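## Task

Get the red wire fully inside the clamp meter's jaws and have the jaws completely shut on it, unbroken, for a few seconds; then remove the meter from that wire. Shutting the jaws on any other wire counts as failure. Afterwards put the meter back on its hook at its original spot and in its original orientation, jaws shut all the way around the hook, so it stays there without the robot's support. Finally release it and pull the hand away.

## Robot and tools

Robot: the upper body of a humanoid on a stand past the table's -x edge (x = 0.18 m). Only the right arm and its five-finger hand move. Knocking or placing anything off the table fails the scene; drops, slips, slams, hard hits and very hard pushes are also to be avoided.

Frame: scene frame, table top at z = 0, +z up, +x across the table away from the robot, robot's right toward -y. The origin lies roughly under the pelvis (pelvis 0.01 to 0.14 m above the table). The right shoulder sits about 0.28 m above the pelvis, 0.14 m toward -y, 0.06 m toward +x; the hand point reaches at most 0.59 m from it. The body may be slightly turned or tilted, and the printed position is less accurate at long reach.

Hand point: a point 0.05 m in front of the palm, where index pad and thumb tip meet in a pinch. Its own axes: +z along straight fingers (fingers extend 0.06 to 0.07 m past it), +y out of the palm, +x across the palm toward the little finger. Width from the point: 0.08 m on the little-finger side; on the thumb side 0.02 m with thumb turned in front, up to 0.09 m otherwise. A wrist bracket on the little-finger side stands 0.03 m further out along +y and 0.11 m across; it can collide.

Row format (14 numbers, all in [-1, 1], one list for the single arm): dx, dy, dz, rx, ry, rz, little, ring, middle, index, thumb_bend, thumb_turn, force_limit, speed. The first six are an offset, not a pose: a change from the hand point's measured pose at the start of the action, in the hand point's own axes. 1.0 equals 0.6 m of travel or 180 degrees; rx, ry, rz form one rotation vector. Fingers: +1 straight/open, -1 fully curled. thumb_bend +1 straight, -1 bent; thumb_turn +1 beside the palm, -1 opposite the fingers. Pinch is roughly index -0.22, thumb_bend -0.75, thumb_turn -0.57. force_limit maps -1..+1 to about 0..10 N at the fingertip (0..15 N for the two thumb motors) and only stops closing motion. speed maps -1..+1 to nearly zero..full; full speed covers a finger's travel in 0.6 s. Use -0.9 or slower for gentle grips. A whole-hand wrap (thumb turned in front, turned before reaching the object) fits objects 0.035 to 0.08 m across.

Tools:
- execute_actions(actions): a list of actions; each action is a table of up to 15 rows, one row per 1/30 s step; a short table repeats its last row to fill 15 steps. Every row is measured from the pose at the start of that action, not from the previous row. For the first action in a call this is the last pose reported in this scene. An empty list just returns state and images.
- move(target, speed, blocking): target is one 14-number row as above, an offset from the pose in the latest result showing one. speed is the path's top speed in m/s, 0.002 to 0.5 (default 0.25), rotation up to twice that in rad/s. The path is straight, 0.5 to 10 s long, ignores obstacles; the hand may lag, drift or overshoot speed, especially near full arm extension. Faster moves and targets placed deeper past a contact push harder. Hand numbers are sent at the start. With blocking=false you get a result after 0.5 s; other motion calls are refused until the move ends, so use wait or stop. The added "move:" line reports the ending (done, off_target, moving, held, fault), limits that acted (paced = pose clipped; held = a check blocked steps, after which the arm may jump fast) and distance to target.
- wait(seconds): 0 to 10, arm keeps its last command; ends early if a move finishes.
- stop(): brakes a running move; needs room.
- zoom_image(camera, region): camera "cam_wrist", region [x0, y0, x1, y1] in pixels, at most 504x504.
- show_instructions(): shows reference images.
- finished_scene(scene): integer 1 or 2; irreversible; the result tells whether the task succeeded and gives the next task.

Motion limits: each control step the commanded pose is clipped to 70 mm and 16 degrees from the measured pose; position wins over orientation if both cannot be met. After an action the arm stops at the last clipped pose, so send the remainder next. "Hand target" shows where the controller is heading. "pose unreachable" means a clearance check altered or blocked the command. Joint speeds are capped at 2.4 rad/s.

Fingers: a motor moves only when its target changes by 0.01 or more, then runs until it arrives or, when closing, hits force_limit, then locks (holding at least 15 N). To squeeze more, raise force_limit and send a target further closed than hand_measured; to loosen, send one more open. Result lists hand_measured, hand_stopped_by (moving, target, force, stalled, fault), hand_load_n (positive when pushed open), each in motor order. A lost grip shows as loads falling near 0. fault means that motor is dead for the scene.

Faults: contact torque reaching a joint's limit (23.2 N m for shoulder and elbow joints and wrist roll, 4.65 N m for wrist pitch and yaw; held weight counts) freezes the arm 10 s and drops the rest of the call. Holding loads heats motors; MOTOR HOT warns from 90 °C, and at 120 °C the arm goes limp and falls. The scene keeps running while you think, holding your last command.

Camera: cam_wrist, fisheye, 504x504, calibration given per scene; calls with actions also list end_effector_position at some steps, HELD marking held-back steps.

Each tool is called after "Call:" as name([rows], argument=value, ...), one row to a line, values as JSON.

Reference images:

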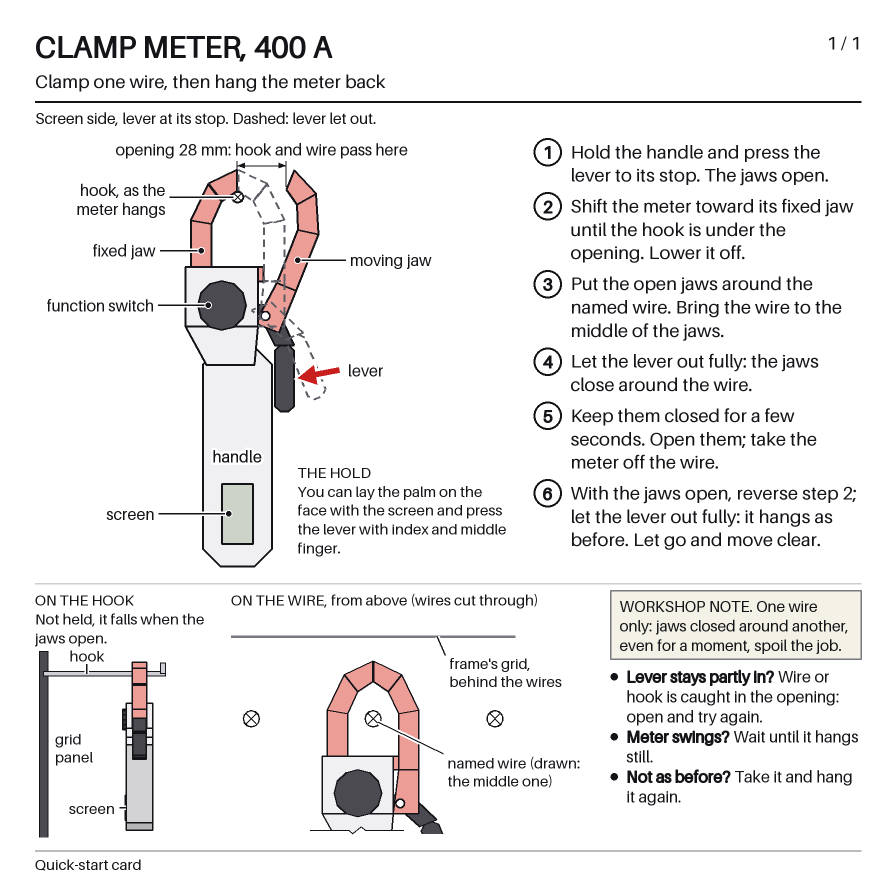

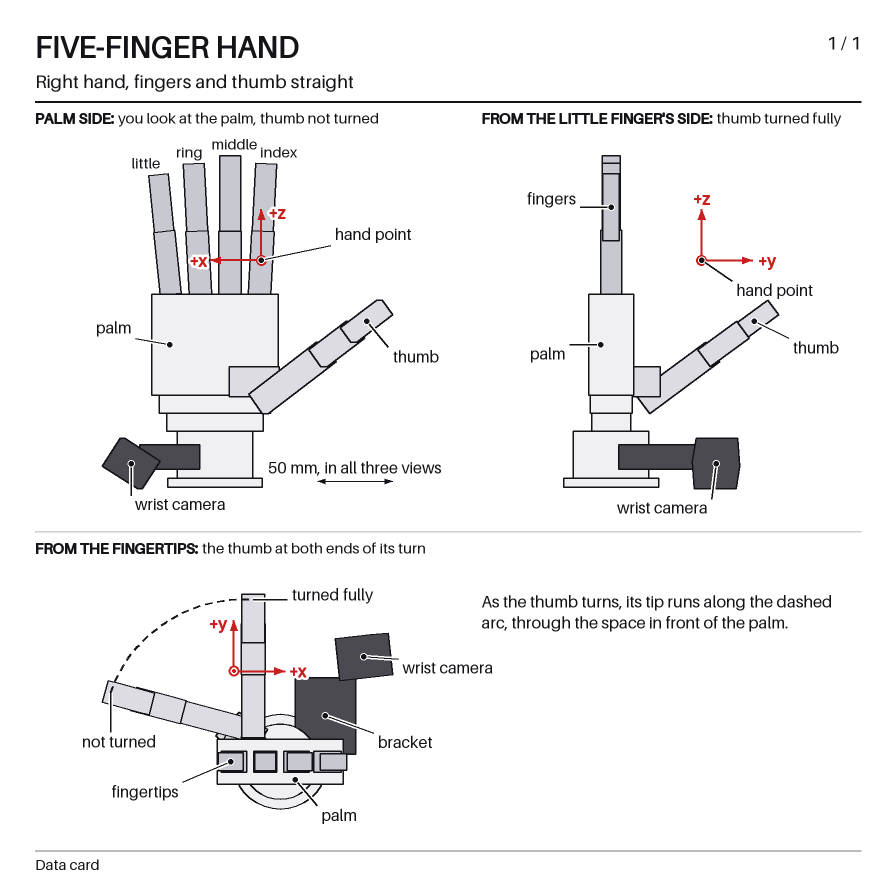

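## Session

I'll start by looking at the current state.

Call:
execute_actions(actions=[])

Scene clock: 0.00 s.
end_effector_position=(+0.2400, +0.0499, +0.2223) hand_measured=(+1.000, +1.000, +1.000, +1.000, +1.000, +1.000) hand_load_n=(+0.0, +0.0, +0.0, +0.0, +0.0, +0.0) hand_stopped_by=(target, target, target, target, target, target) hand_force_limit=0.00 hand_speed=-0.80 end_effector_quat_wxyz=(+0.653, -0.664, -0.075, -0.355)
Joint positions: [-0.296 -0.583  0.084 -0.973 -1.014 -0.593  0.449]
Joint velocities: [ 0.014  0.006  0.009  0.    -0.009  0.     0.   ]
Joint torques (N m, as the arm reports them, + toward a larger angle): no reading
Hand target: +0.240, +0.050, +0.222; +0.653, -0.664, -0.075, -0.355

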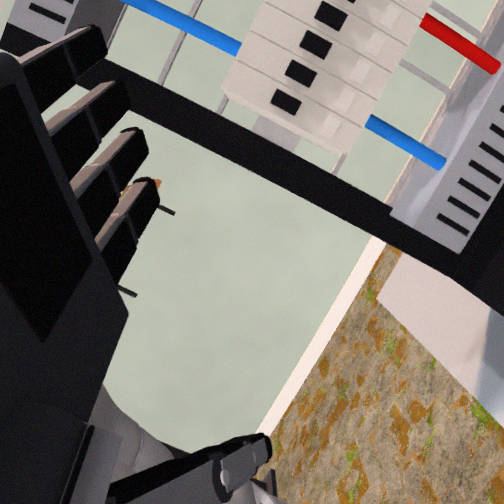

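Call:
move(target=[0.104, 0.019, -0.100, -0.095, 0.136, -0.018, 1, 1, 1, 1, 1, 1, 0, -0.8], speed=0.15)

Scene clock: 5.83 s.
end_effector_position=(+0.2694, -0.0307, +0.2426) hand_measured=(+1.000, +1.000, +1.000, +1.000, +1.000, +1.000) hand_load_n=(+0.0, +0.0, +0.0, +0.0, +0.0, +0.0) hand_stopped_by=(target, target, target, target, target, target) hand_force_limit=0.00 hand_speed=-0.80 end_effector_quat_wxyz=(-0.593, +0.648, -0.053, +0.475)
Joint positions: [-0.331 -0.018 -0.628 -1.016 -0.499 -1.038  1.155]
Joint velocities: [-0.014  0.014 -0.018  0.006  0.023  0.006  0.041]
Joint torques (N m, as the arm reports them, + toward a larger angle): [-2.45  0.17 -0.65 -1.87  0.52  0.65 -0.49]
Hand target: +0.269, -0.031, +0.244; -0.594, +0.647, -0.053, +0.475
Off the commanded pose: 0.001 m, 9 deg.
joint sent to its limit — the command would take joint 2 (shoulder roll) past its upper limit and joint 4 (elbow) past its lower limit, so those joints were sent only as far as their limits.
move: off_target
camera_calibration (this result's frames):
cam_wrist: T_world_to_cam=[[0.4139, -0.178558, -0.892638, 0.105771], [-0.892055, 0.115897, -0.436813, 0.344097], [0.181451, 0.97708, -0.111314, 0.136075], [0, 0, 0, 1]] pos_world=[0.238484, -0.153949, 0.259868]

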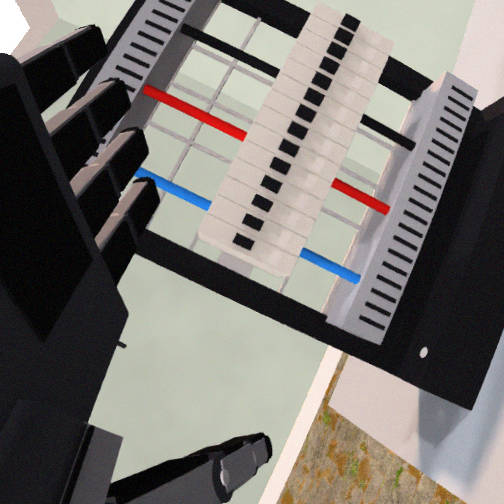

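Call:
move(target=[-0.097, 0.034, 0.107, -0.168, 0.102, 0.674, 1, 1, 1, 1, 1, 1, 0, -0.8], speed=0.4)

Scene clock: 22.20 s.
end_effector_position=(+0.2909, +0.0506, +0.2060) hand_measured=(+1.000, +1.000, +1.000, +1.000, +1.000, +1.000) hand_load_n=(+0.0, +0.0, +0.0, +0.0, +0.0, +0.0) hand_stopped_by=(target, target, target, target, target, target) hand_force_limit=0.00 hand_speed=-0.80 end_effector_quat_wxyz=(+0.529, -0.320, +0.754, +0.222)
Joint positions: [-0.444 -0.018  0.258 -0.986 -0.721  1.45   1.148]
Joint velocities: [ 0.023 -0.005 -0.029 -0.006  0.095 -0.021 -0.066]
Joint torques (N m, as the arm reports them, + toward a larger angle): [-3.02  1.05 -1.05 -2.71 -0.07 -0.58 -0.19]
Hand target: +0.291, +0.051, +0.207; +0.531, -0.319, +0.753, +0.223
Off the commanded pose: 0.005 m, 1 deg.
joint sent to its limit — the command would take joint 2 (shoulder roll) past its upper limit, so that joint was sent only as far as its limit.
move: off_target
camera_calibration (this result's frames):
cam_wrist: T_world_to_cam=[[-0.661676, 0.737161, 0.137035, 0.133091], [-0.114968, -0.280351, 0.952988, -0.154435], [0.740923, 0.614815, 0.270251, -0.174442], [0, 0, 0, 1]] pos_world=[0.199557, -0.0341558, 0.17608]

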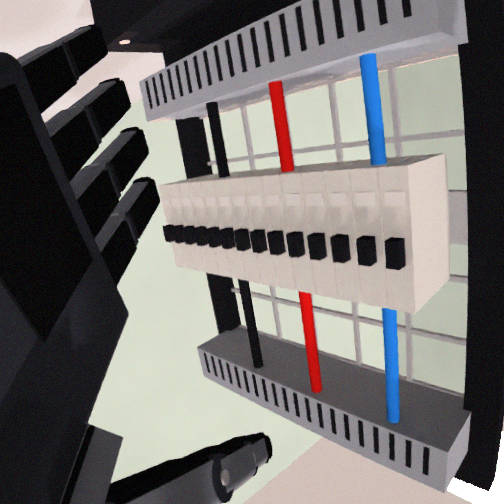

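Call:
move(target=[-0.011, -0.043, 0.023, 0, -0.139, 0, 1, 1, 1, 1, 1, 1, 0, -0.8], speed=0.3)

Scene clock: 31.33 s.
end_effector_position=(+0.3193, +0.0399, +0.2078) hand_measured=(+1.000, +1.000, +1.000, +1.000, +1.000, +1.000) hand_load_n=(+0.0, +0.0, +0.0, +0.0, +0.0, +0.0) hand_stopped_by=(target, target, target, target, target, target) hand_force_limit=0.00 hand_speed=-0.80 end_effector_quat_wxyz=(+0.684, -0.255, +0.620, +0.285)
Joint positions: [-0.167 -0.018  0.038 -0.403  0.087  0.253  0.681]
Joint velocities: [-0.023 -0.008 -0.011  0.002 -0.005  0.     0.   ]
Joint torques (N m, as the arm reports them, + toward a larger angle): [-3.05  0.74 -0.1  -3.88  0.08 -0.87 -0.09]
Hand target: +0.319, +0.041, +0.209; +0.685, -0.255, +0.618, +0.288
Off the commanded pose: 0.004 m, 1 deg.
joint sent to its limit — the command would take joint 2 (shoulder roll) past its upper limit, so that joint was sent only as far as its limit.
move: off_target
camera_calibration (this result's frames):
cam_wrist: T_world_to_cam=[[-0.698606, 0.697317, 0.160309, 0.168072], [-0.386109, -0.556032, 0.736035, -0.0132069], [0.602387, 0.452302, 0.657688, -0.219092], [0, 0, 0, 1]] pos_world=[0.244294, -0.0254469, 0.126871]

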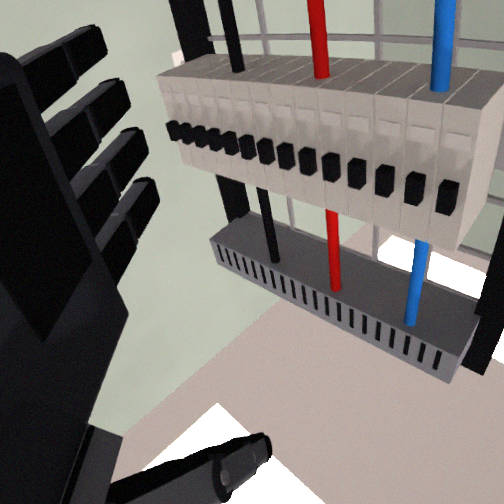

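Call:
move(target=[-0.048, -0.152, 0, 0, 0, 0.5, 1, 1, 1, 1, 1, 1, 0, -0.8], speed=0.35)

Scene clock: 34.73 s.
end_effector_position=(+0.3896, -0.0363, +0.2314) hand_measured=(+1.000, +1.000, +1.000, +1.000, +1.000, +1.000) hand_load_n=(+0.0, +0.0, +0.0, +0.0, +0.0, +0.0) hand_stopped_by=(target, target, target, target, target, target) hand_force_limit=0.00 hand_speed=-0.80 end_effector_quat_wxyz=(+0.285, +0.283, +0.613, +0.680)
Joint positions: [-0.245 -0.018 -0.174 -0.227  1.895  0.811 -0.291]
Joint velocities: [ 0.002  0.008  0.015  0.     0.025 -0.001 -0.005]
Joint torques (N m, as the arm reports them, + toward a larger angle): [-3.32  0.65 -0.66 -4.1   1.03 -0.02  0.37]
Hand target: +0.389, -0.036, +0.232; +0.283, +0.283, +0.612, +0.682
Off the commanded pose: 0.013 m, 3 deg.
joint sent to its limit — the command would take joint 2 (shoulder roll) past its upper limit, so that joint was sent only as far as its limit.
move: off_target
camera_calibration (this result's frames):
cam_wrist: T_world_to_cam=[[0.0772541, -0.188458, 0.979038, -0.257289], [0.113461, -0.973932, -0.196428, -0.0398375], [0.990534, 0.126257, -0.0538576, -0.241016], [0, 0, 0, 1]] pos_world=[0.263132, -0.0568572, 0.23109]

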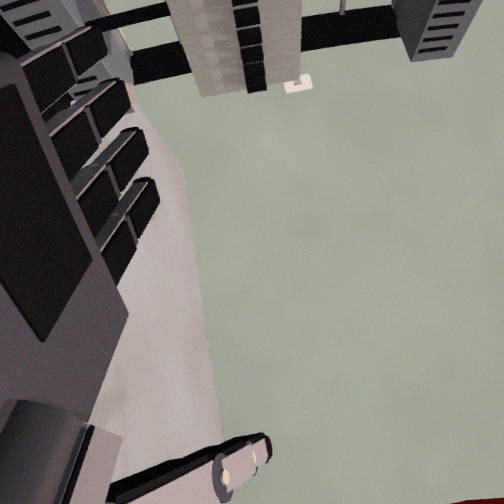

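Call:
move(target=[0.020, -0.005, 0.023, 0.024, -0.1805, -0.019, 1, 1, 1, 1, 1, 1, 0, -0.8], speed=0.25)

Scene clock: 39.53 s.
end_effector_position=(+0.3880, -0.0284, +0.2290) hand_measured=(+1.000, +1.000, +1.000, +1.000, +1.000, +1.000) hand_load_n=(+0.0, +0.0, +0.0, +0.0, +0.0, +0.0) hand_stopped_by=(target, target, target, target, target, target) hand_force_limit=0.00 hand_speed=-0.80 end_effector_quat_wxyz=(+0.343, +0.337, +0.600, +0.639)
Joint positions: [-0.132 -0.016  0.13  -0.393  1.714  0.382 -0.262]
Joint velocities: [-0.005 -0.003  0.005  0.005 -0.005  0.     0.   ]
Joint torques (N m, as the arm reports them, + toward a larger angle): [-2.76  0.46 -0.89 -3.19 -0.07  0.02  0.49]
Hand target: +0.388, -0.030, +0.229; +0.344, +0.338, +0.600, +0.639
Off the commanded pose: 0.011 m, 23 deg; orientation clipped at the last step of the last action.
move: held; limits=paced,held; held on 28 of 44 steps, including the last
pose unreachable: on one or more control steps of this call, first in action 0 (counted from 0), an arm could not follow its commanded pose, so it was not sent that pose on those steps. On the call's last step it was still not sent that pose. It may still have moved: this result reports where it is.
cause: the commanded pose would bring a part of the arm (just beyond joint 3 (shoulder yaw)) too close to the robot's own body.
camera_calibration (this result's frames):
cam_wrist: T_world_to_cam=[[0.0636047, -0.166878, 0.983924, -0.248584], [-0.0627086, -0.98464, -0.162946, 0.0279582], [0.996003, -0.0513364, -0.0730924, -0.243215], [0, 0, 0, 1]] pos_world=[0.259807, -0.0264403, 0.231367]

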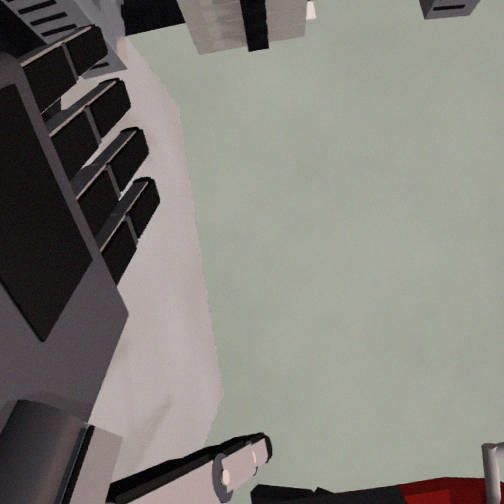

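Call:
execute_actions([
  [[0,0,0,0,0,0,1,1,1,1,-1,1,0,1]],
  [[0,0,0,0,0,0,1,1,1,1,-1,1,0,1]],
])

Scene clock: 45.27 s.
end_effector_position=(+0.3880, -0.0284, +0.2290) hand_measured=(+1.000, +1.000, +1.000, +1.000, -0.882, +1.000) hand_load_n=(+0.0, +0.0, +0.0, +0.0, +0.0, +0.0) hand_stopped_by=(target, target, target, target, moving, target) hand_force_limit=0.00 hand_speed=1.00 end_effector_quat_wxyz=(+0.343, +0.337, +0.600, +0.639)
Joint positions: [-0.132 -0.016  0.13  -0.393  1.714  0.382 -0.262]
Joint velocities: [-0.005  0.008  0.023  0.    -0.011  0.     0.   ]
Joint torques (N m, as the arm reports them, + toward a larger angle): [-3.04  0.95 -0.81 -4.21  0.6   0.08  0.48]
Hand target: +0.388, -0.028, +0.229; +0.343, +0.337, +0.600, +0.639
Off the commanded pose: 0.000 m, 0 deg.
joint sent to its limit — the command would take joint 2 (shoulder roll) past its upper limit, so that joint was sent only as far as its limit.
Step readings (end_effector_position; steps 1 to 15: 1st action; 16 to 30: 2nd action):
0: (+0.3880, -0.0284, +0.2290)
1: (+0.3880, -0.0284, +0.2290)
2: (+0.3880, -0.0284, +0.2290)
4: (+0.3880, -0.0284, +0.2290)
8: (+0.3880, -0.0284, +0.2290)
15: (+0.3880, -0.0284, +0.2290)
16: (+0.3880, -0.0284, +0.2290)
17: (+0.3880, -0.0284, +0.2290)
19: (+0.3880, -0.0284, +0.2290)
23: (+0.3880, -0.0284, +0.2290)
30: end_effector_position above
camera_calibration (this result's frames):
cam_wrist: T_world_to_cam=[[0.0636048, -0.166878, 0.983924, -0.248585], [-0.0627091, -0.98464, -0.162946, 0.0279583], [0.996003, -0.0513368, -0.0730926, -0.243215], [0, 0, 0, 1]] pos_world=[0.259808, -0.0264403, 0.231367]

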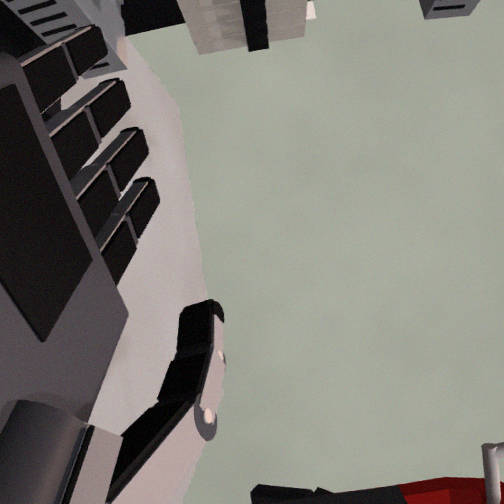

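Call:
zoom_image(camera="cam_wrist", region=[230, 400, 504, 504])

Region (230, 400, 504, 504) of cam_wrist's 504x504 image, scaled by 1.839, with more detail than that image has; it fills the top 191 rows of this view, and the rest is white.

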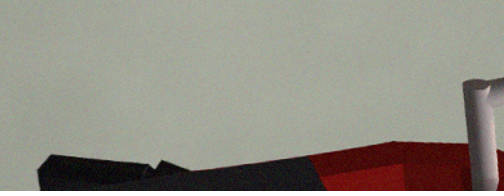

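Call:
move(target=[-0.125, -0.06, -0.05, 0, -0.111, 0, 1, 1, 1, 1, -1, -1, 0, 1], speed=0.06)

Scene clock: 54.57 s.
end_effector_position=(+0.4035, -0.1075, +0.1902) hand_measured=(+1.000, +1.000, +1.000, +1.000, -1.000, -1.000) hand_load_n=(+0.0, +0.0, +0.0, +0.0, +0.0, +0.0) hand_stopped_by=(target, target, target, target, target, target) hand_force_limit=0.00 hand_speed=1.00 end_effector_quat_wxyz=(+0.444, +0.442, +0.532, +0.570)
Joint positions: [-0.076 -0.016  0.145 -0.249  1.603  0.053 -0.044]
Joint velocities: [-0.012 -0.005  0.     0.     0.011  0.     0.   ]
Joint torques (N m, as the arm reports them, + toward a larger angle): [-3.16  1.27 -0.62 -3.97 -0.61  0.05  0.57]
Hand target: +0.404, -0.107, +0.191; +0.445, +0.440, +0.532, +0.569
Off the commanded pose: 0.002 m, 0 deg.
joint sent to its limit — the command would take joint 2 (shoulder roll) past its upper limit, so that joint was sent only as far as its limit.
move: done
camera_calibration (this result's frames):
cam_wrist: T_world_to_cam=[[0.0135527, -0.18731, 0.982207, -0.206249], [-0.39888, -0.901767, -0.166466, 0.0898838], [0.916903, -0.389527, -0.0869355, -0.26739], [0, 0, 0, 1]] pos_world=[0.283819, -0.0617336, 0.194296]

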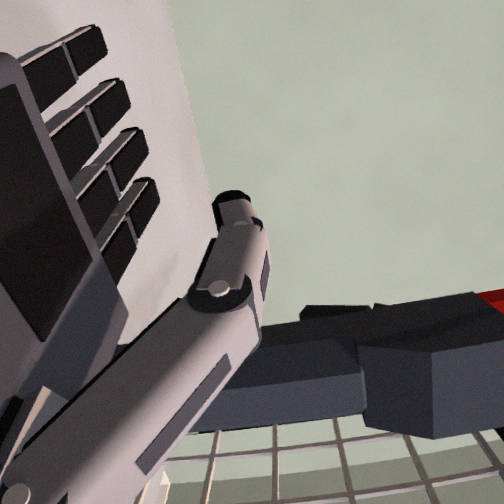

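Call:
zoom_image(camera="cam_wrist", region=[180, 260, 504, 504])

Region (180, 260, 504, 504) of cam_wrist's 504x504 image, scaled by 1.556, with more detail than that image has; it fills the top 380 rows of this view, and the rest is white.

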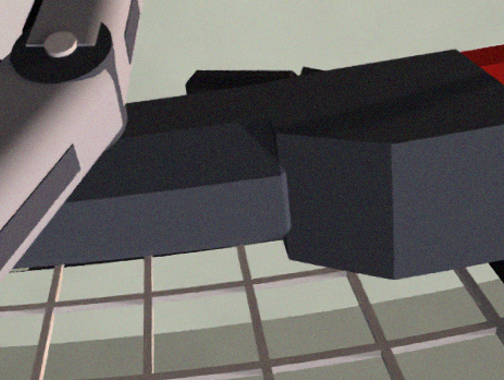

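Call:
move(target=[0.0, 0.163, -0.115, -0.194, 0, 0, 1, 1, 1, 1, -1, -1, 0, 1], speed=0.15)

Scene clock: 68.03 s.
end_effector_position=(+0.3327, -0.1260, +0.2847) hand_measured=(+1.000, +1.000, +1.000, +1.000, -1.000, -1.000) hand_load_n=(+0.0, +0.0, +0.0, +0.0, +0.0, +0.0) hand_stopped_by=(target, target, target, target, target, target) hand_force_limit=0.00 hand_speed=1.00 end_effector_quat_wxyz=(+0.555, +0.289, +0.338, +0.703)
Joint positions: [-0.066 -0.016  0.145 -0.248  1.603  0.058  0.574]
Joint velocities: [-0.006  0.     0.     0.    -0.008  0.     0.   ]
Joint torques (N m, as the arm reports them, + toward a larger angle): [-2.16  0.91 -0.63 -3.76  0.    0.13  0.46]
Hand target: +0.333, -0.126, +0.285; +0.556, +0.288, +0.337, +0.703
Off the commanded pose: 0.000 m, 0 deg.
joint sent to its limit — the command would take joint 2 (shoulder roll) past its upper limit, so that joint was sent only as far as its limit.
move: done
camera_calibration (this result's frames):
cam_wrist: T_world_to_cam=[[-0.532499, -0.303501, 0.790147, -0.0798391], [-0.218205, -0.85273, -0.474593, 0.094507], [0.817821, -0.425135, 0.387852, -0.308165], [0, 0, 0, 1]] pos_world=[0.230132, -0.0746541, 0.227459]

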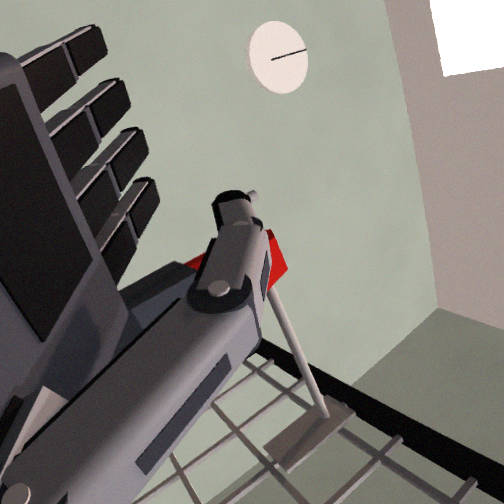

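Call:
execute_actions([
  [[0,0,0,0,0,0,1,1,1,1,1,1,0,1]],
  [[0,0,0,0,0,0,1,1,1,1,1,1,0,1]],
  [[0,0,0,0,0,0,1,1,1,1,1,1,0,1]],
])

Scene clock: 70.00 s.
end_effector_position=(+0.3327, -0.1260, +0.2847) hand_measured=(+1.000, +1.000, +1.000, +1.000, +1.000, +1.000) hand_load_n=(+0.0, +0.0, +0.0, +0.0, +0.0, +0.0) hand_stopped_by=(target, target, target, target, target, target) hand_force_limit=0.00 hand_speed=1.00 end_effector_quat_wxyz=(+0.555, +0.289, +0.338, +0.703)
Joint positions: [-0.066 -0.016  0.145 -0.248  1.603  0.058  0.574]
Joint velocities: [-0.002  0.006  0.02  -0.003  0.006  0.     0.   ]
Joint torques (N m, as the arm reports them, + toward a larger angle): [-2.33  0.6  -0.88 -3.9   0.1   0.19  0.36]
Hand target: +0.333, -0.126, +0.285; +0.555, +0.289, +0.338, +0.703
Off the commanded pose: 0.000 m, 0 deg.
Step readings (end_effector_position; steps 1 to 15: 1st action; 16 to 30: 2nd action; 31 to 45: 3rd action):
0: (+0.3327, -0.1260, +0.2847)
1: (+0.3327, -0.1260, +0.2847)
2: (+0.3327, -0.1260, +0.2847)
4: (+0.3327, -0.1260, +0.2847)
8: (+0.3327, -0.1260, +0.2847)
15: (+0.3327, -0.1260, +0.2847)
16: (+0.3327, -0.1260, +0.2847)
17: (+0.3327, -0.1260, +0.2847)
19: (+0.3327, -0.1260, +0.2847)
23: (+0.3327, -0.1260, +0.2847)
30: (+0.3327, -0.1260, +0.2847)
31: (+0.3327, -0.1260, +0.2847)
32: (+0.3327, -0.1260, +0.2847)
34: (+0.3327, -0.1260, +0.2847)
38: (+0.3327, -0.1260, +0.2847)
45: end_effector_position above
camera_calibration (this result's frames):
cam_wrist: T_world_to_cam=[[-0.532521, -0.303497, 0.790134, -0.0798324], [-0.21821, -0.852723, -0.474603, 0.0945093], [0.817805, -0.425151, 0.387867, -0.308166], [0, 0, 0, 1]] pos_world=[0.23013, -0.0746558, 0.22746]

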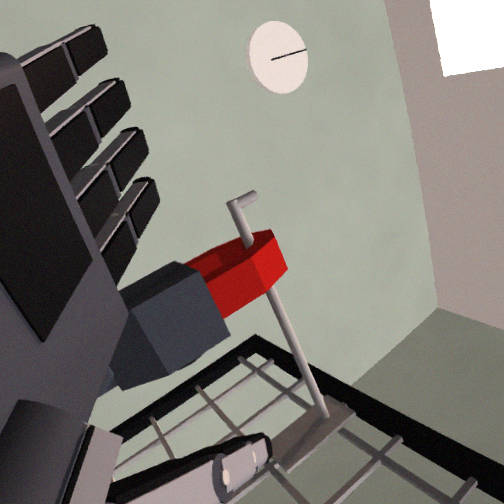

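Call:
zoom_image(camera="cam_wrist", region=[100, 170, 400, 470])

Region (100, 170, 400, 470) of cam_wrist's 504x504 image, scaled by 1.680, with more detail than that image has.

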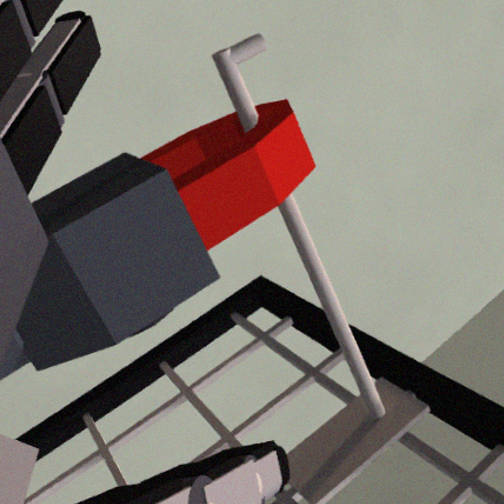

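Call:
execute_actions([
  [[0,0,0,0,0,0,-0.6,-0.6,-0.6,-0.6,1,1,0,1]],
])

Call:
move(target=[0.014, 0.129, -0.044, 0.008, -0.1255, -0.586, -0.6, -0.6, -0.6, -0.6, 1, 1, 0, 1], speed=0.4)

Scene clock: 77.50 s.
end_effector_position=(+0.3327, -0.1260, +0.2846) hand_measured=(-0.314, -0.314, -0.314, -0.314, +1.000, +1.000) hand_load_n=(+0.0, +0.0, +0.0, +0.0, +0.0, +0.0) hand_stopped_by=(moving, moving, moving, moving, target, target) hand_force_limit=0.00 hand_speed=1.00 end_effector_quat_wxyz=(+0.555, +0.289, +0.338, +0.703)
Joint positions: [-0.066 -0.016  0.145 -0.248  1.603  0.058  0.574]
Joint velocities: [-0.009  0.006 -0.002  0.003  0.006  0.     0.   ]
Joint torques (N m, as the arm reports them, + toward a larger angle): [-2.23  1.08 -0.64 -3.78 -0.2   0.2   0.46]
Hand target: +0.333, -0.126, +0.285; +0.555, +0.289, +0.338, +0.703
Off the commanded pose: 0.000 m, 0 deg.
Step readings (end_effector_position):
0: (+0.3327, -0.1260, +0.2847)
1: (+0.3327, -0.1260, +0.2847)
2: (+0.3327, -0.1260, +0.2847)
4: (+0.3327, -0.1260, +0.2846)
8: (+0.3327, -0.1260, +0.2846)
15: end_effector_position above
camera_calibration (this result's frames):
cam_wrist: T_world_to_cam=[[-0.532331, -0.30346, 0.790275, -0.0798787], [-0.218317, -0.852748, -0.474509, 0.0945132], [0.8179, -0.425126, 0.387694, -0.308159], [0, 0, 0, 1]] pos_world=[0.230155, -0.0746504, 0.227445]

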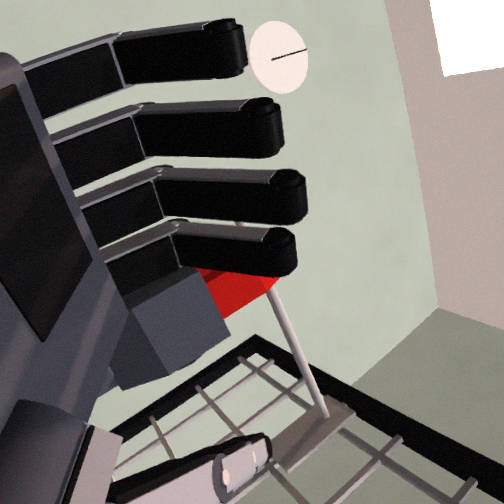

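Scene clock: 80.27 s.
end_effector_position=(+0.2603, -0.1286, +0.3331) hand_measured=(-0.600, -0.600, -0.600, -0.600, +1.000, +1.000) hand_load_n=(+0.0, +0.0, +0.0, +0.0, +0.0, +0.0) hand_stopped_by=(target, target, target, target, target, target) hand_force_limit=0.00 hand_speed=1.00 end_effector_quat_wxyz=(+0.942, +0.019, +0.331, -0.057)
Joint positions: [ 0.12  -0.016 -0.105 -0.426  0.071 -0.814  0.006]
Joint velocities: [ 0.005  0.005  0.003  0.006 -0.006  0.    -0.002]
Joint torques (N m, as the arm reports them, + toward a larger angle): [-0.84  0.32 -0.86 -3.51 -0.29 -0.6  -0.18]
Hand target: +0.260, -0.129, +0.333; +0.942, +0.018, +0.330, -0.060
Off the commanded pose: 0.008 m, 3 deg.
joint sent to its limit — the command would take joint 2 (shoulder roll) past its upper limit, so that joint was sent only as far as its limit.
move: off_target
camera_calibration (this result's frames):
cam_wrist: T_world_to_cam=[[0.00845694, 0.994221, 0.10702, 0.0961602], [-0.999183, 0.00417294, 0.0401908, 0.241482], [0.039512, -0.107272, 0.993444, -0.227064], [0, 0, 0, 1]] pos_world=[0.249444, -0.12097, 0.205579]

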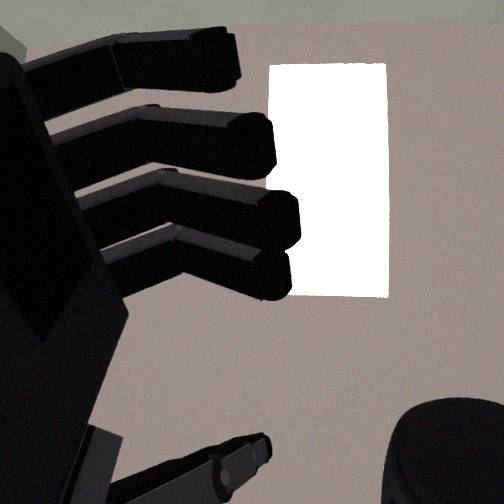

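Call:
execute_actions([
  [[0.0095,-0.008,0.002,0.0087,0,-0.0108,1,1,1,1,1,-1,0,1]],
])

Scene clock: 82.40 s.
end_effector_position=(+0.2647, -0.1339, +0.3304) hand_measured=(+0.714, +0.714, +0.714, +0.714, +1.000, -0.126) hand_load_n=(+0.0, +0.0, +0.0, +0.0, +0.0, +0.0) hand_stopped_by=(moving, moving, moving, moving, target, moving) hand_force_limit=0.00 hand_speed=1.00 end_effector_quat_wxyz=(+0.940, +0.027, +0.331, -0.075)
Joint positions: [ 0.108 -0.016 -0.117 -0.401  0.041 -0.825 -0.038]
Joint velocities: [ 0.003 -0.005 -0.003 -0.011  0.003  0.     0.   ]
Joint torques (N m, as the arm reports them, + toward a larger angle): [-1.35 -0.66 -0.68 -3.05 -0.26 -0.78 -0.12]
Hand target: +0.265, -0.134, +0.330; +0.940, +0.026, +0.330, -0.077
Off the commanded pose: 0.000 m, 0 deg.
joint sent to its limit — the command would take joint 2 (shoulder roll) past its upper limit, so that joint was sent only as far as its limit.
Step readings (end_effector_position):
0: (+0.2603, -0.1286, +0.3331)
1: (+0.2603, -0.1286, +0.3331)
2: (+0.2606, -0.1292, +0.3328)
4: (+0.2636, -0.1330, +0.3309)
8: (+0.2647, -0.1339, +0.3303)
15: end_effector_position above
camera_calibration (this result's frames):
cam_wrist: T_world_to_cam=[[0.0474997, 0.992843, 0.109578, 0.0902961], [-0.99817, 0.0430703, 0.0424422, 0.250191], [0.0374189, -0.111394, 0.993072, -0.225042], [0, 0, 0, 1]] pos_world=[0.253865, -0.125494, 0.202969]

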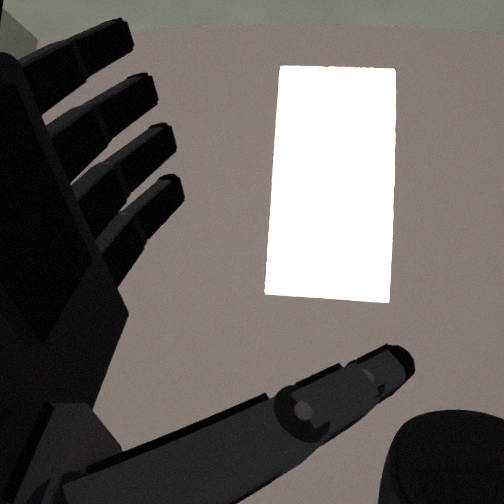

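Call:
move(target=[0.259, -0.001, -0.038, 0, 0.2844, 0, 1, 1, 1, 1, 1, -1, 0, 1], speed=0.2)

Scene clock: 85.60 s.
end_effector_position=(+0.3717, -0.1511, +0.2152) hand_measured=(+1.000, +1.000, +1.000, +1.000, +1.000, -1.000) hand_load_n=(+0.0, +0.0, +0.0, +0.0, +0.0, +0.0) hand_stopped_by=(target, target, target, target, target, target) hand_force_limit=0.00 hand_speed=1.00 end_effector_quat_wxyz=(+0.704, +0.058, +0.706, -0.053)
Joint positions: [ 0.067 -0.077 -0.146 -0.801  0.157  0.512 -0.092]
Joint velocities: [-0.008  0.008  0.008  0.005  0.     0.007  0.   ]
Joint torques (N m, as the arm reports them, + toward a larger angle): [-1.86 -0.98 -1.24 -4.28  0.17 -0.85 -0.1 ]
Hand target: +0.372, -0.151, +0.216; +0.705, +0.059, +0.705, -0.052
Off the commanded pose: 0.002 m, 0 deg.
move: done
camera_calibration (this result's frames):
cam_wrist: T_world_to_cam=[[0.169138, 0.972139, 0.16229, 0.0552228], [-0.59925, -0.0292965, 0.800026, 0.0403971], [0.782491, -0.232568, 0.577599, -0.322336], [0, 0, 0, 1]] pos_world=[0.267093, -0.127466, 0.1449]

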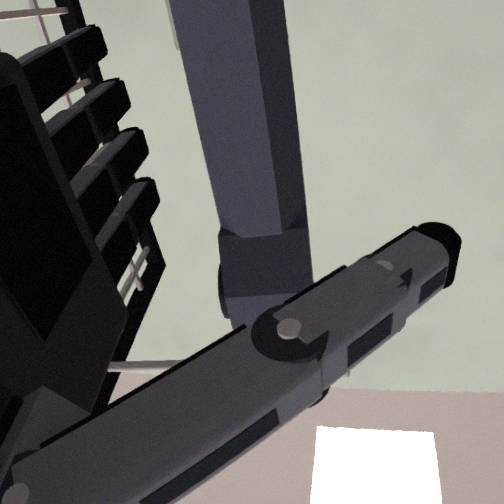

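Call:
zoom_image(camera="cam_wrist", region=[100, 100, 400, 400])

Region (100, 100, 400, 400) of cam_wrist's 504x504 image, scaled by 1.680, with more detail than that image has.

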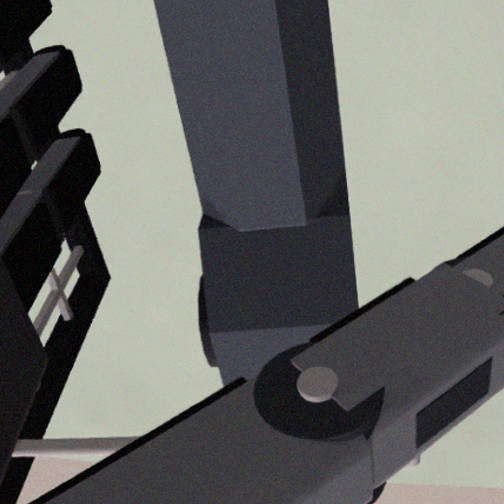

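Call:
move(target=[0, 0.02, 0.0583, 0, 0, 0, 1, 1, 1, 1, 1, -1, 0, 1], speed=0.08)

Call:
zoom_image(camera="cam_wrist", region=[60, 100, 360, 400])

Scene clock: 90.33 s.
end_effector_position=(+0.4079, -0.1451, +0.2165) hand_measured=(+1.000, +1.000, +1.000, +1.000, +1.000, -1.000) hand_load_n=(+0.0, +0.0, +0.0, +0.0, +0.0, +0.0) hand_stopped_by=(target, target, target, target, target, target) hand_force_limit=0.00 hand_speed=1.00 end_effector_quat_wxyz=(+0.706, +0.060, +0.704, -0.050)
Joint positions: [-0.131 -0.083 -0.138 -0.652  0.132  0.549 -0.126]
Joint velocities: [ 0.021 -0.002  0.005  0.005  0.008  0.     0.   ]
Joint torques (N m, as the arm reports them, + toward a larger angle): [-2.46 -0.94 -0.77 -3.8   0.   -0.9  -0.2 ]
Hand target: +0.408, -0.146, +0.215; +0.704, +0.059, +0.705, -0.053
Off the commanded pose: 0.001 m, 0 deg.
move: done
camera_calibration (this result's frames):
cam_wrist: T_world_to_cam=[[0.167444, 0.971294, 0.168969, 0.0422539], [-0.602421, -0.0348676, 0.797417, 0.0622937], [0.780417, -0.235313, 0.579289, -0.349995], [0, 0, 0, 1]] pos_world=[0.303594, -0.121227, 0.145935]

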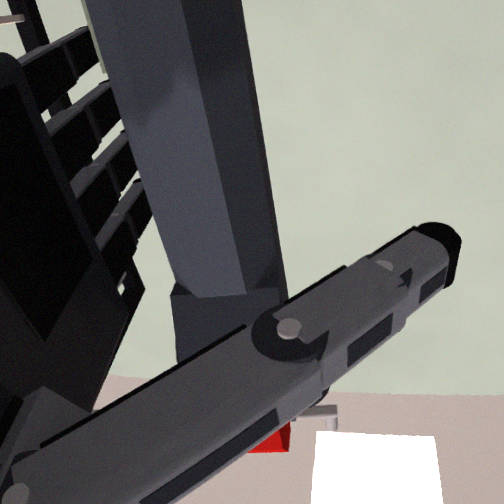

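Region (60, 100, 360, 400) of cam_wrist's 504x504 image, scaled by 1.680, with more detail than that image has.

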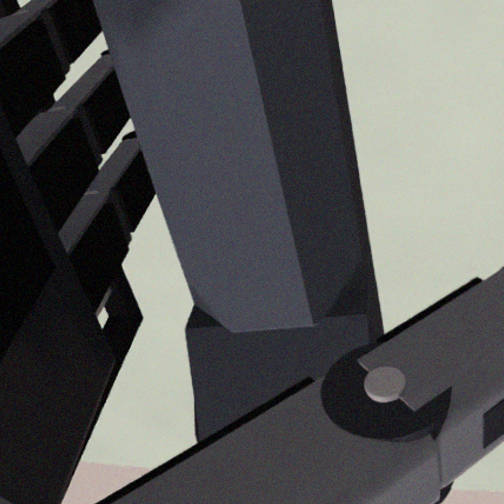

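Call:
move(target=[-0.019, 0.008, 0.08, 0, 0, 0, 1, 1, 1, 1, 1, -1, 0, 1], speed=0.05)

Scene clock: 99.10 s.
end_effector_position=(+0.4558, -0.1484, +0.2291) hand_measured=(+1.000, +1.000, +1.000, +1.000, +1.000, -1.000) hand_load_n=(+0.0, +0.0, +0.0, +0.0, +0.0, +0.0) hand_stopped_by=(target, target, target, target, target, target) hand_force_limit=0.00 hand_speed=1.00 end_effector_quat_wxyz=(+0.707, +0.061, +0.703, -0.048)
Joint positions: [-0.393 -0.119 -0.191 -0.44   0.132  0.594 -0.126]
Joint velocities: [ 0.006 -0.006 -0.006  0.002  0.003  0.     0.   ]
Joint torques (N m, as the arm reports them, + toward a larger angle): [-4.33 -1.46 -1.25 -3.36 -0.21 -0.96 -0.02]
Hand target: +0.456, -0.150, +0.229; +0.706, +0.062, +0.704, -0.050
Off the commanded pose: 0.001 m, 0 deg.
move: done
camera_calibration (this result's frames):
cam_wrist: T_world_to_cam=[[0.167132, 0.970581, 0.173318, 0.0342812], [-0.605242, -0.037769, 0.795145, 0.0823935], [0.778299, -0.237794, 0.581124, -0.395258], [0, 0, 0, 1]] pos_world=[0.351768, -0.124151, 0.158238]

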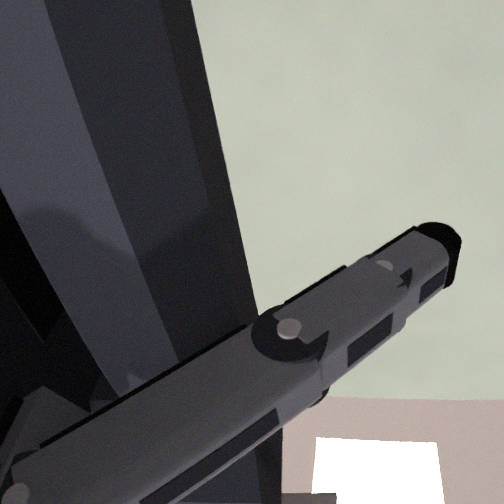

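Call:
move(target=[0, 0.012, 0.0, 0, 0, 0, 1, 1, 1, 1, 1, -1, 0, 1], speed=0.02)

Scene clock: 101.90 s.
end_effector_position=(+0.4567, -0.1422, +0.2289) hand_measured=(+1.000, +1.000, +1.000, +1.000, +1.000, -1.000) hand_load_n=(+0.0, +0.0, +0.0, +0.0, +0.0, +0.0) hand_stopped_by=(target, target, target, target, target, target) hand_force_limit=0.00 hand_speed=1.00 end_effector_quat_wxyz=(+0.707, +0.062, +0.703, -0.048)
Joint positions: [-0.397 -0.109 -0.165 -0.44   0.127  0.594 -0.152]
Joint velocities: [-0.009  0.     0.005 -0.009  0.005  0.    -0.008]
Joint torques (N m, as the arm reports them, + toward a larger angle): [-4.33 -0.99 -0.6  -3.93 -0.36 -0.87 -0.17]
Hand target: +0.457, -0.141, +0.229; +0.707, +0.061, +0.703, -0.048
Off the commanded pose: 0.001 m, 0 deg.
move: done
camera_calibration (this result's frames):
cam_wrist: T_world_to_cam=[[0.167358, 0.970353, 0.174375, 0.027752], [-0.605092, -0.0385431, 0.795222, 0.083062], [0.778367, -0.2386, 0.580702, -0.394438], [0, 0, 0, 1]] pos_world=[0.352633, -0.117841, 0.158159]

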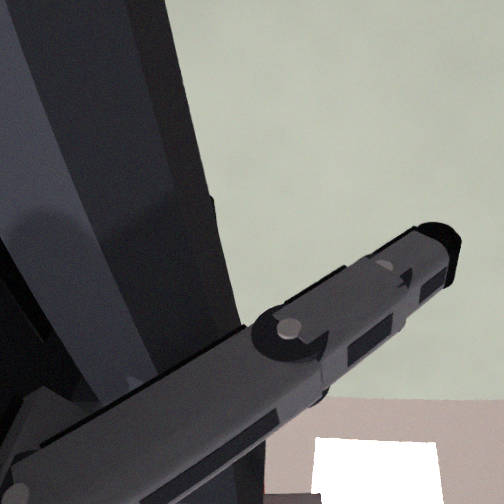

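Call:
zoom_image(camera="cam_wrist", region=[140, 130, 300, 290])

Region (140, 130, 300, 290) of cam_wrist's 504x504 image, scaled by 3.150, with more detail than that image has.

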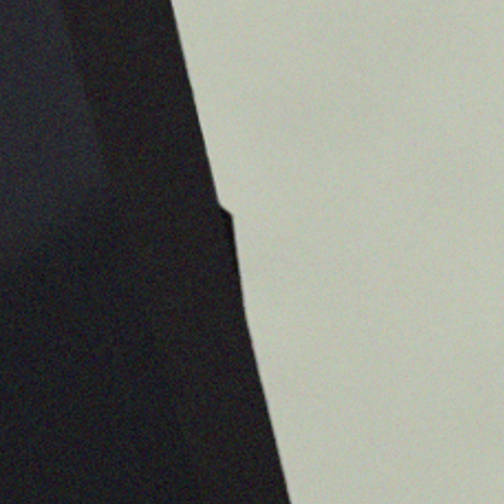

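Call:
move(target=[-0.0067, 0.002, 0.005, 0, 0, 0, 1, 1, 1, 1, 1, -1, 0, 1], speed=0.02)

Scene clock: 106.83 s.
end_effector_position=(+0.4593, -0.1405, +0.2294) hand_measured=(+1.000, +1.000, +1.000, +1.000, +1.000, -1.000) hand_load_n=(+0.0, +0.0, +0.0, +0.0, +0.0, -0.5) hand_stopped_by=(target, target, target, target, target, target) hand_force_limit=0.00 hand_speed=1.00 end_effector_quat_wxyz=(+0.703, +0.061, +0.707, -0.047)
Joint positions: [-0.415 -0.109 -0.166 -0.438  0.127  0.62  -0.152]
Joint velocities: [ 0.009  0.    -0.003 -0.006 -0.012  0.     0.   ]
Joint torques (N m, as the arm reports them, + toward a larger angle): [-4.97 -0.83 -0.99 -3.74  0.1  -1.01 -0.08]
Hand target: +0.460, -0.142, +0.233; +0.707, +0.062, +0.703, -0.048
Off the commanded pose: 0.004 m, 1 deg.
move: off_target
camera_calibration (this result's frames):
cam_wrist: T_world_to_cam=[[0.165359, 0.970716, 0.174259, 0.0266028], [-0.597284, -0.0420332, 0.800927, 0.0789819], [0.784798, -0.236522, 0.572843, -0.39721], [0, 0, 0, 1]] pos_world=[0.354505, -0.116453, 0.159644]

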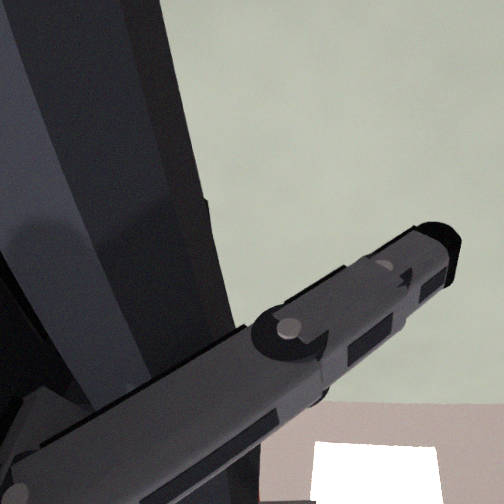

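Call:
execute_actions([
  [[-0.003,0,-0.002,0,-0.001,0,1,1,1,1,1,-1,0,1],[-0.004,0,-0.003,0,-0.002,0,1,1,1,1,1,-1,0,1],[-0.005,0,-0.004,0,-0.002,0,1,1,1,1,1,-1,0,1],[-0.006,0,-0.004,0,-0.003,0,1,1,1,1,1,-1,0,1]],
])

Scene clock: 107.83 s.
end_effector_position=(+0.4575, -0.1408, +0.2294) hand_measured=(+1.000, +1.000, +1.000, +1.000, +1.000, -1.000) hand_load_n=(+0.0, +0.0, +0.0, +0.0, +0.0, -1.0) hand_stopped_by=(target, target, target, target, target, target) hand_force_limit=0.00 hand_speed=1.00 end_effector_quat_wxyz=(+0.703, +0.060, +0.707, -0.047)
Joint positions: [-0.408 -0.109 -0.166 -0.451  0.127  0.627 -0.152]
Joint velocities: [ 0.     0.008 -0.014 -0.009  0.018  0.     0.   ]
Joint torques (N m, as the arm reports them, + toward a larger angle): [-4.3  -0.92 -1.08 -3.91 -0.11 -0.99 -0.13]
Hand target: +0.457, -0.140, +0.233; +0.707, +0.060, +0.704, -0.047
Off the commanded pose: 0.004 m, 1 deg.
Step readings (end_effector_position):
0: (+0.4593, -0.1405, +0.2294)
1: (+0.4593, -0.1405, +0.2293)
2: (+0.4591, -0.1404, +0.2294)
4: (+0.4581, -0.1407, +0.2294)
8: (+0.4575, -0.1408, +0.2294)
15: end_effector_position above
camera_calibration (this result's frames):
cam_wrist: T_world_to_cam=[[0.166379, 0.970828, 0.172656, 0.0271669], [-0.596342, -0.0403801, 0.801714, 0.0774711], [0.785299, -0.23635, 0.572227, -0.395943], [0, 0, 0, 1]] pos_world=[0.352613, -0.116828, 0.159769]

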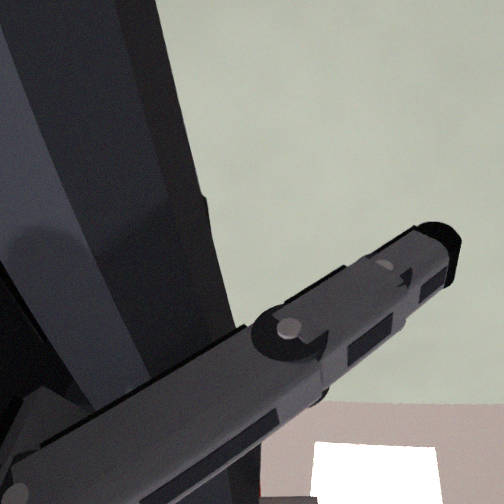

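Call:
execute_actions([
  [[0.002,0,0,0,0,0,1,1,1,1,1,-1,0,1]],
])

Scene clock: 109.33 s.
end_effector_position=(+0.4575, -0.1412, +0.2292) hand_measured=(+1.000, +1.000, +1.000, +1.000, +1.000, -1.000) hand_load_n=(+0.0, +0.0, +0.0, +0.0, +0.0, +0.0) hand_stopped_by=(target, target, target, target, target, target) hand_force_limit=0.00 hand_speed=1.00 end_effector_quat_wxyz=(+0.703, +0.061, +0.707, -0.048)
Joint positions: [-0.406 -0.109 -0.166 -0.448  0.127  0.621 -0.152]
Joint velocities: [ 0.017 -0.005  0.014  0.     0.002  0.     0.   ]
Joint torques (N m, as the arm reports them, + toward a larger angle): [-3.82 -1.06 -0.6  -3.05 -0.4  -1.12 -0.08]
Hand target: +0.457, -0.141, +0.228; +0.703, +0.060, +0.707, -0.047
Off the commanded pose: 0.001 m, 0 deg.
Step readings (end_effector_position):
0: (+0.4575, -0.1408, +0.2294)
1: (+0.4575, -0.1409, +0.2294)
2: (+0.4575, -0.1409, +0.2293)
4: (+0.4575, -0.1411, +0.2292)
8: (+0.4575, -0.1412, +0.2292)
15: end_effector_position above
camera_calibration (this result's frames):
cam_wrist: T_world_to_cam=[[0.166843, 0.970676, 0.173064, 0.0271759], [-0.597696, -0.0400294, 0.800723, 0.078508], [0.784171, -0.237035, 0.57349, -0.395795], [0, 0, 0, 1]] pos_world=[0.352761, -0.117054, 0.159418]

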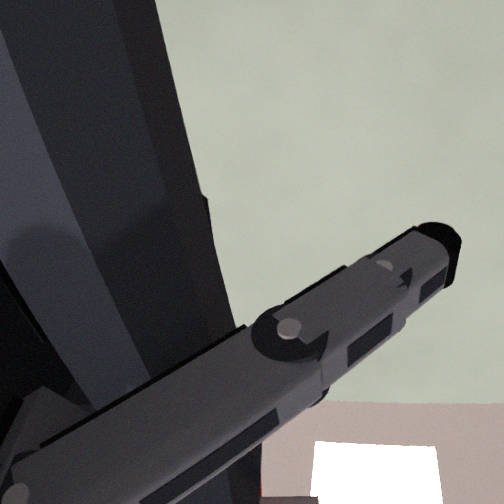

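Call:
move(target=[-0.0088, 0, 0.0, 0, -0.0222, 0, 1, 1, 1, 1, 1, -1, 0, 1], speed=0.04)

Scene clock: 111.30 s.
end_effector_position=(+0.4574, -0.1420, +0.2331) hand_measured=(+1.000, +1.000, +1.000, +1.000, +1.000, -1.000) hand_load_n=(+0.0, +0.0, +0.0, +0.0, +0.0, -0.5) hand_stopped_by=(target, target, target, target, target, target) hand_force_limit=0.00 hand_speed=1.00 end_effector_quat_wxyz=(+0.726, +0.061, +0.684, -0.049)
Joint positions: [-0.387 -0.11  -0.152 -0.379  0.12   0.47  -0.151]
Joint velocities: [-0.002 -0.005 -0.002 -0.005  0.015 -0.004  0.   ]
Joint torques (N m, as the arm reports them, + toward a larger angle): [-3.95 -1.26 -0.91 -3.93 -0.2  -1.25  0.03]
Hand target: +0.457, -0.141, +0.234; +0.728, +0.059, +0.682, -0.050
Off the commanded pose: 0.002 m, 0 deg.
move: done
camera_calibration (this result's frames):
cam_wrist: T_world_to_cam=[[0.159191, 0.971108, 0.177785, 0.0298423], [-0.647357, -0.0332841, 0.76146, 0.108175], [0.745377, -0.236308, 0.623355, -0.39189], [0, 0, 0, 1]] pos_world=[0.357384, -0.117986, 0.15661]

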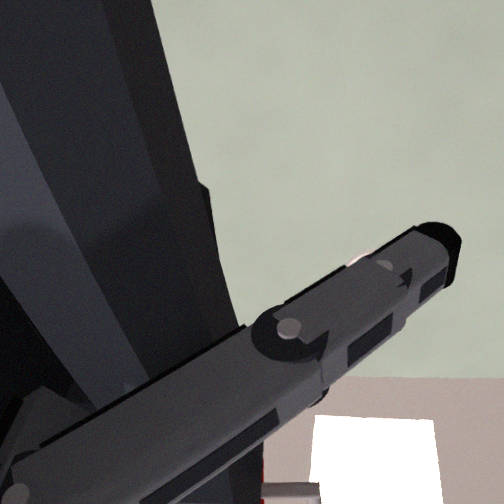

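Call:
execute_actions([
  [[0,0,0,0,0,0,-0.3,-0.3,1,1,0.5,-1,-0.4,0.6]],
  [[0,0,0,0,0,0,-0.3,-0.3,1,1,0.5,-1,-0.4,0.6]],
])

Scene clock: 112.90 s.
end_effector_position=(+0.4574, -0.1421, +0.2329) hand_measured=(-0.300, -0.300, +1.000, +1.000, +0.500, -1.000) hand_load_n=(+0.0, +0.0, +0.0, +0.0, +0.0, -0.5) hand_stopped_by=(target, target, target, target, target, target) hand_force_limit=-0.40 hand_speed=0.60 end_effector_quat_wxyz=(+0.725, +0.061, +0.684, -0.049)
Joint positions: [-0.387 -0.11  -0.152 -0.379  0.12   0.47  -0.151]
Joint velocities: [ 0.005  0.011 -0.009 -0.002 -0.002  0.     0.   ]
Joint torques (N m, as the arm reports them, + toward a larger angle): [-4.21 -1.14 -0.96 -3.8   0.   -0.95 -0.04]
Hand target: +0.457, -0.142, +0.233; +0.725, +0.061, +0.684, -0.049
Off the commanded pose: 0.000 m, 0 deg.
Step readings (end_effector_position; steps 1 to 15: 1st action; 16 to 30: 2nd action):
0: (+0.4574, -0.1420, +0.2331)
1: (+0.4574, -0.1420, +0.2331)
2: (+0.4574, -0.1420, +0.2331)
4: (+0.4574, -0.1420, +0.2330)
8: (+0.4574, -0.1420, +0.2330)
15: (+0.4574, -0.1421, +0.2329)
16: (+0.4574, -0.1421, +0.2329)
17: (+0.4574, -0.1421, +0.2329)
19: (+0.4574, -0.1421, +0.2329)
23: (+0.4574, -0.1421, +0.2329)
30: end_effector_position above
camera_calibration (this result's frames):
cam_wrist: T_world_to_cam=[[0.159277, 0.971141, 0.177527, 0.0299102], [-0.64701, -0.0331356, 0.761761, 0.108084], [0.74566, -0.236193, 0.62306, -0.391851], [0, 0, 0, 1]] pos_world=[0.357355, -0.118018, 0.156502]

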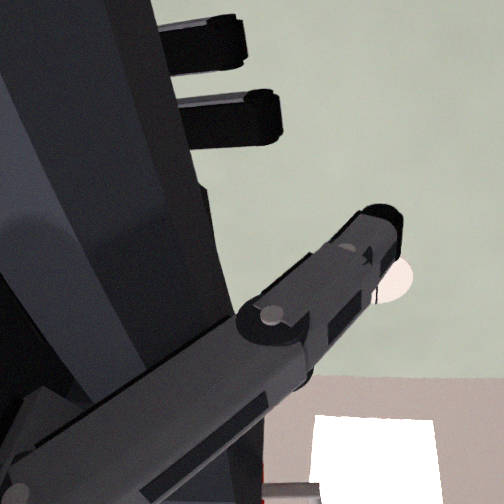

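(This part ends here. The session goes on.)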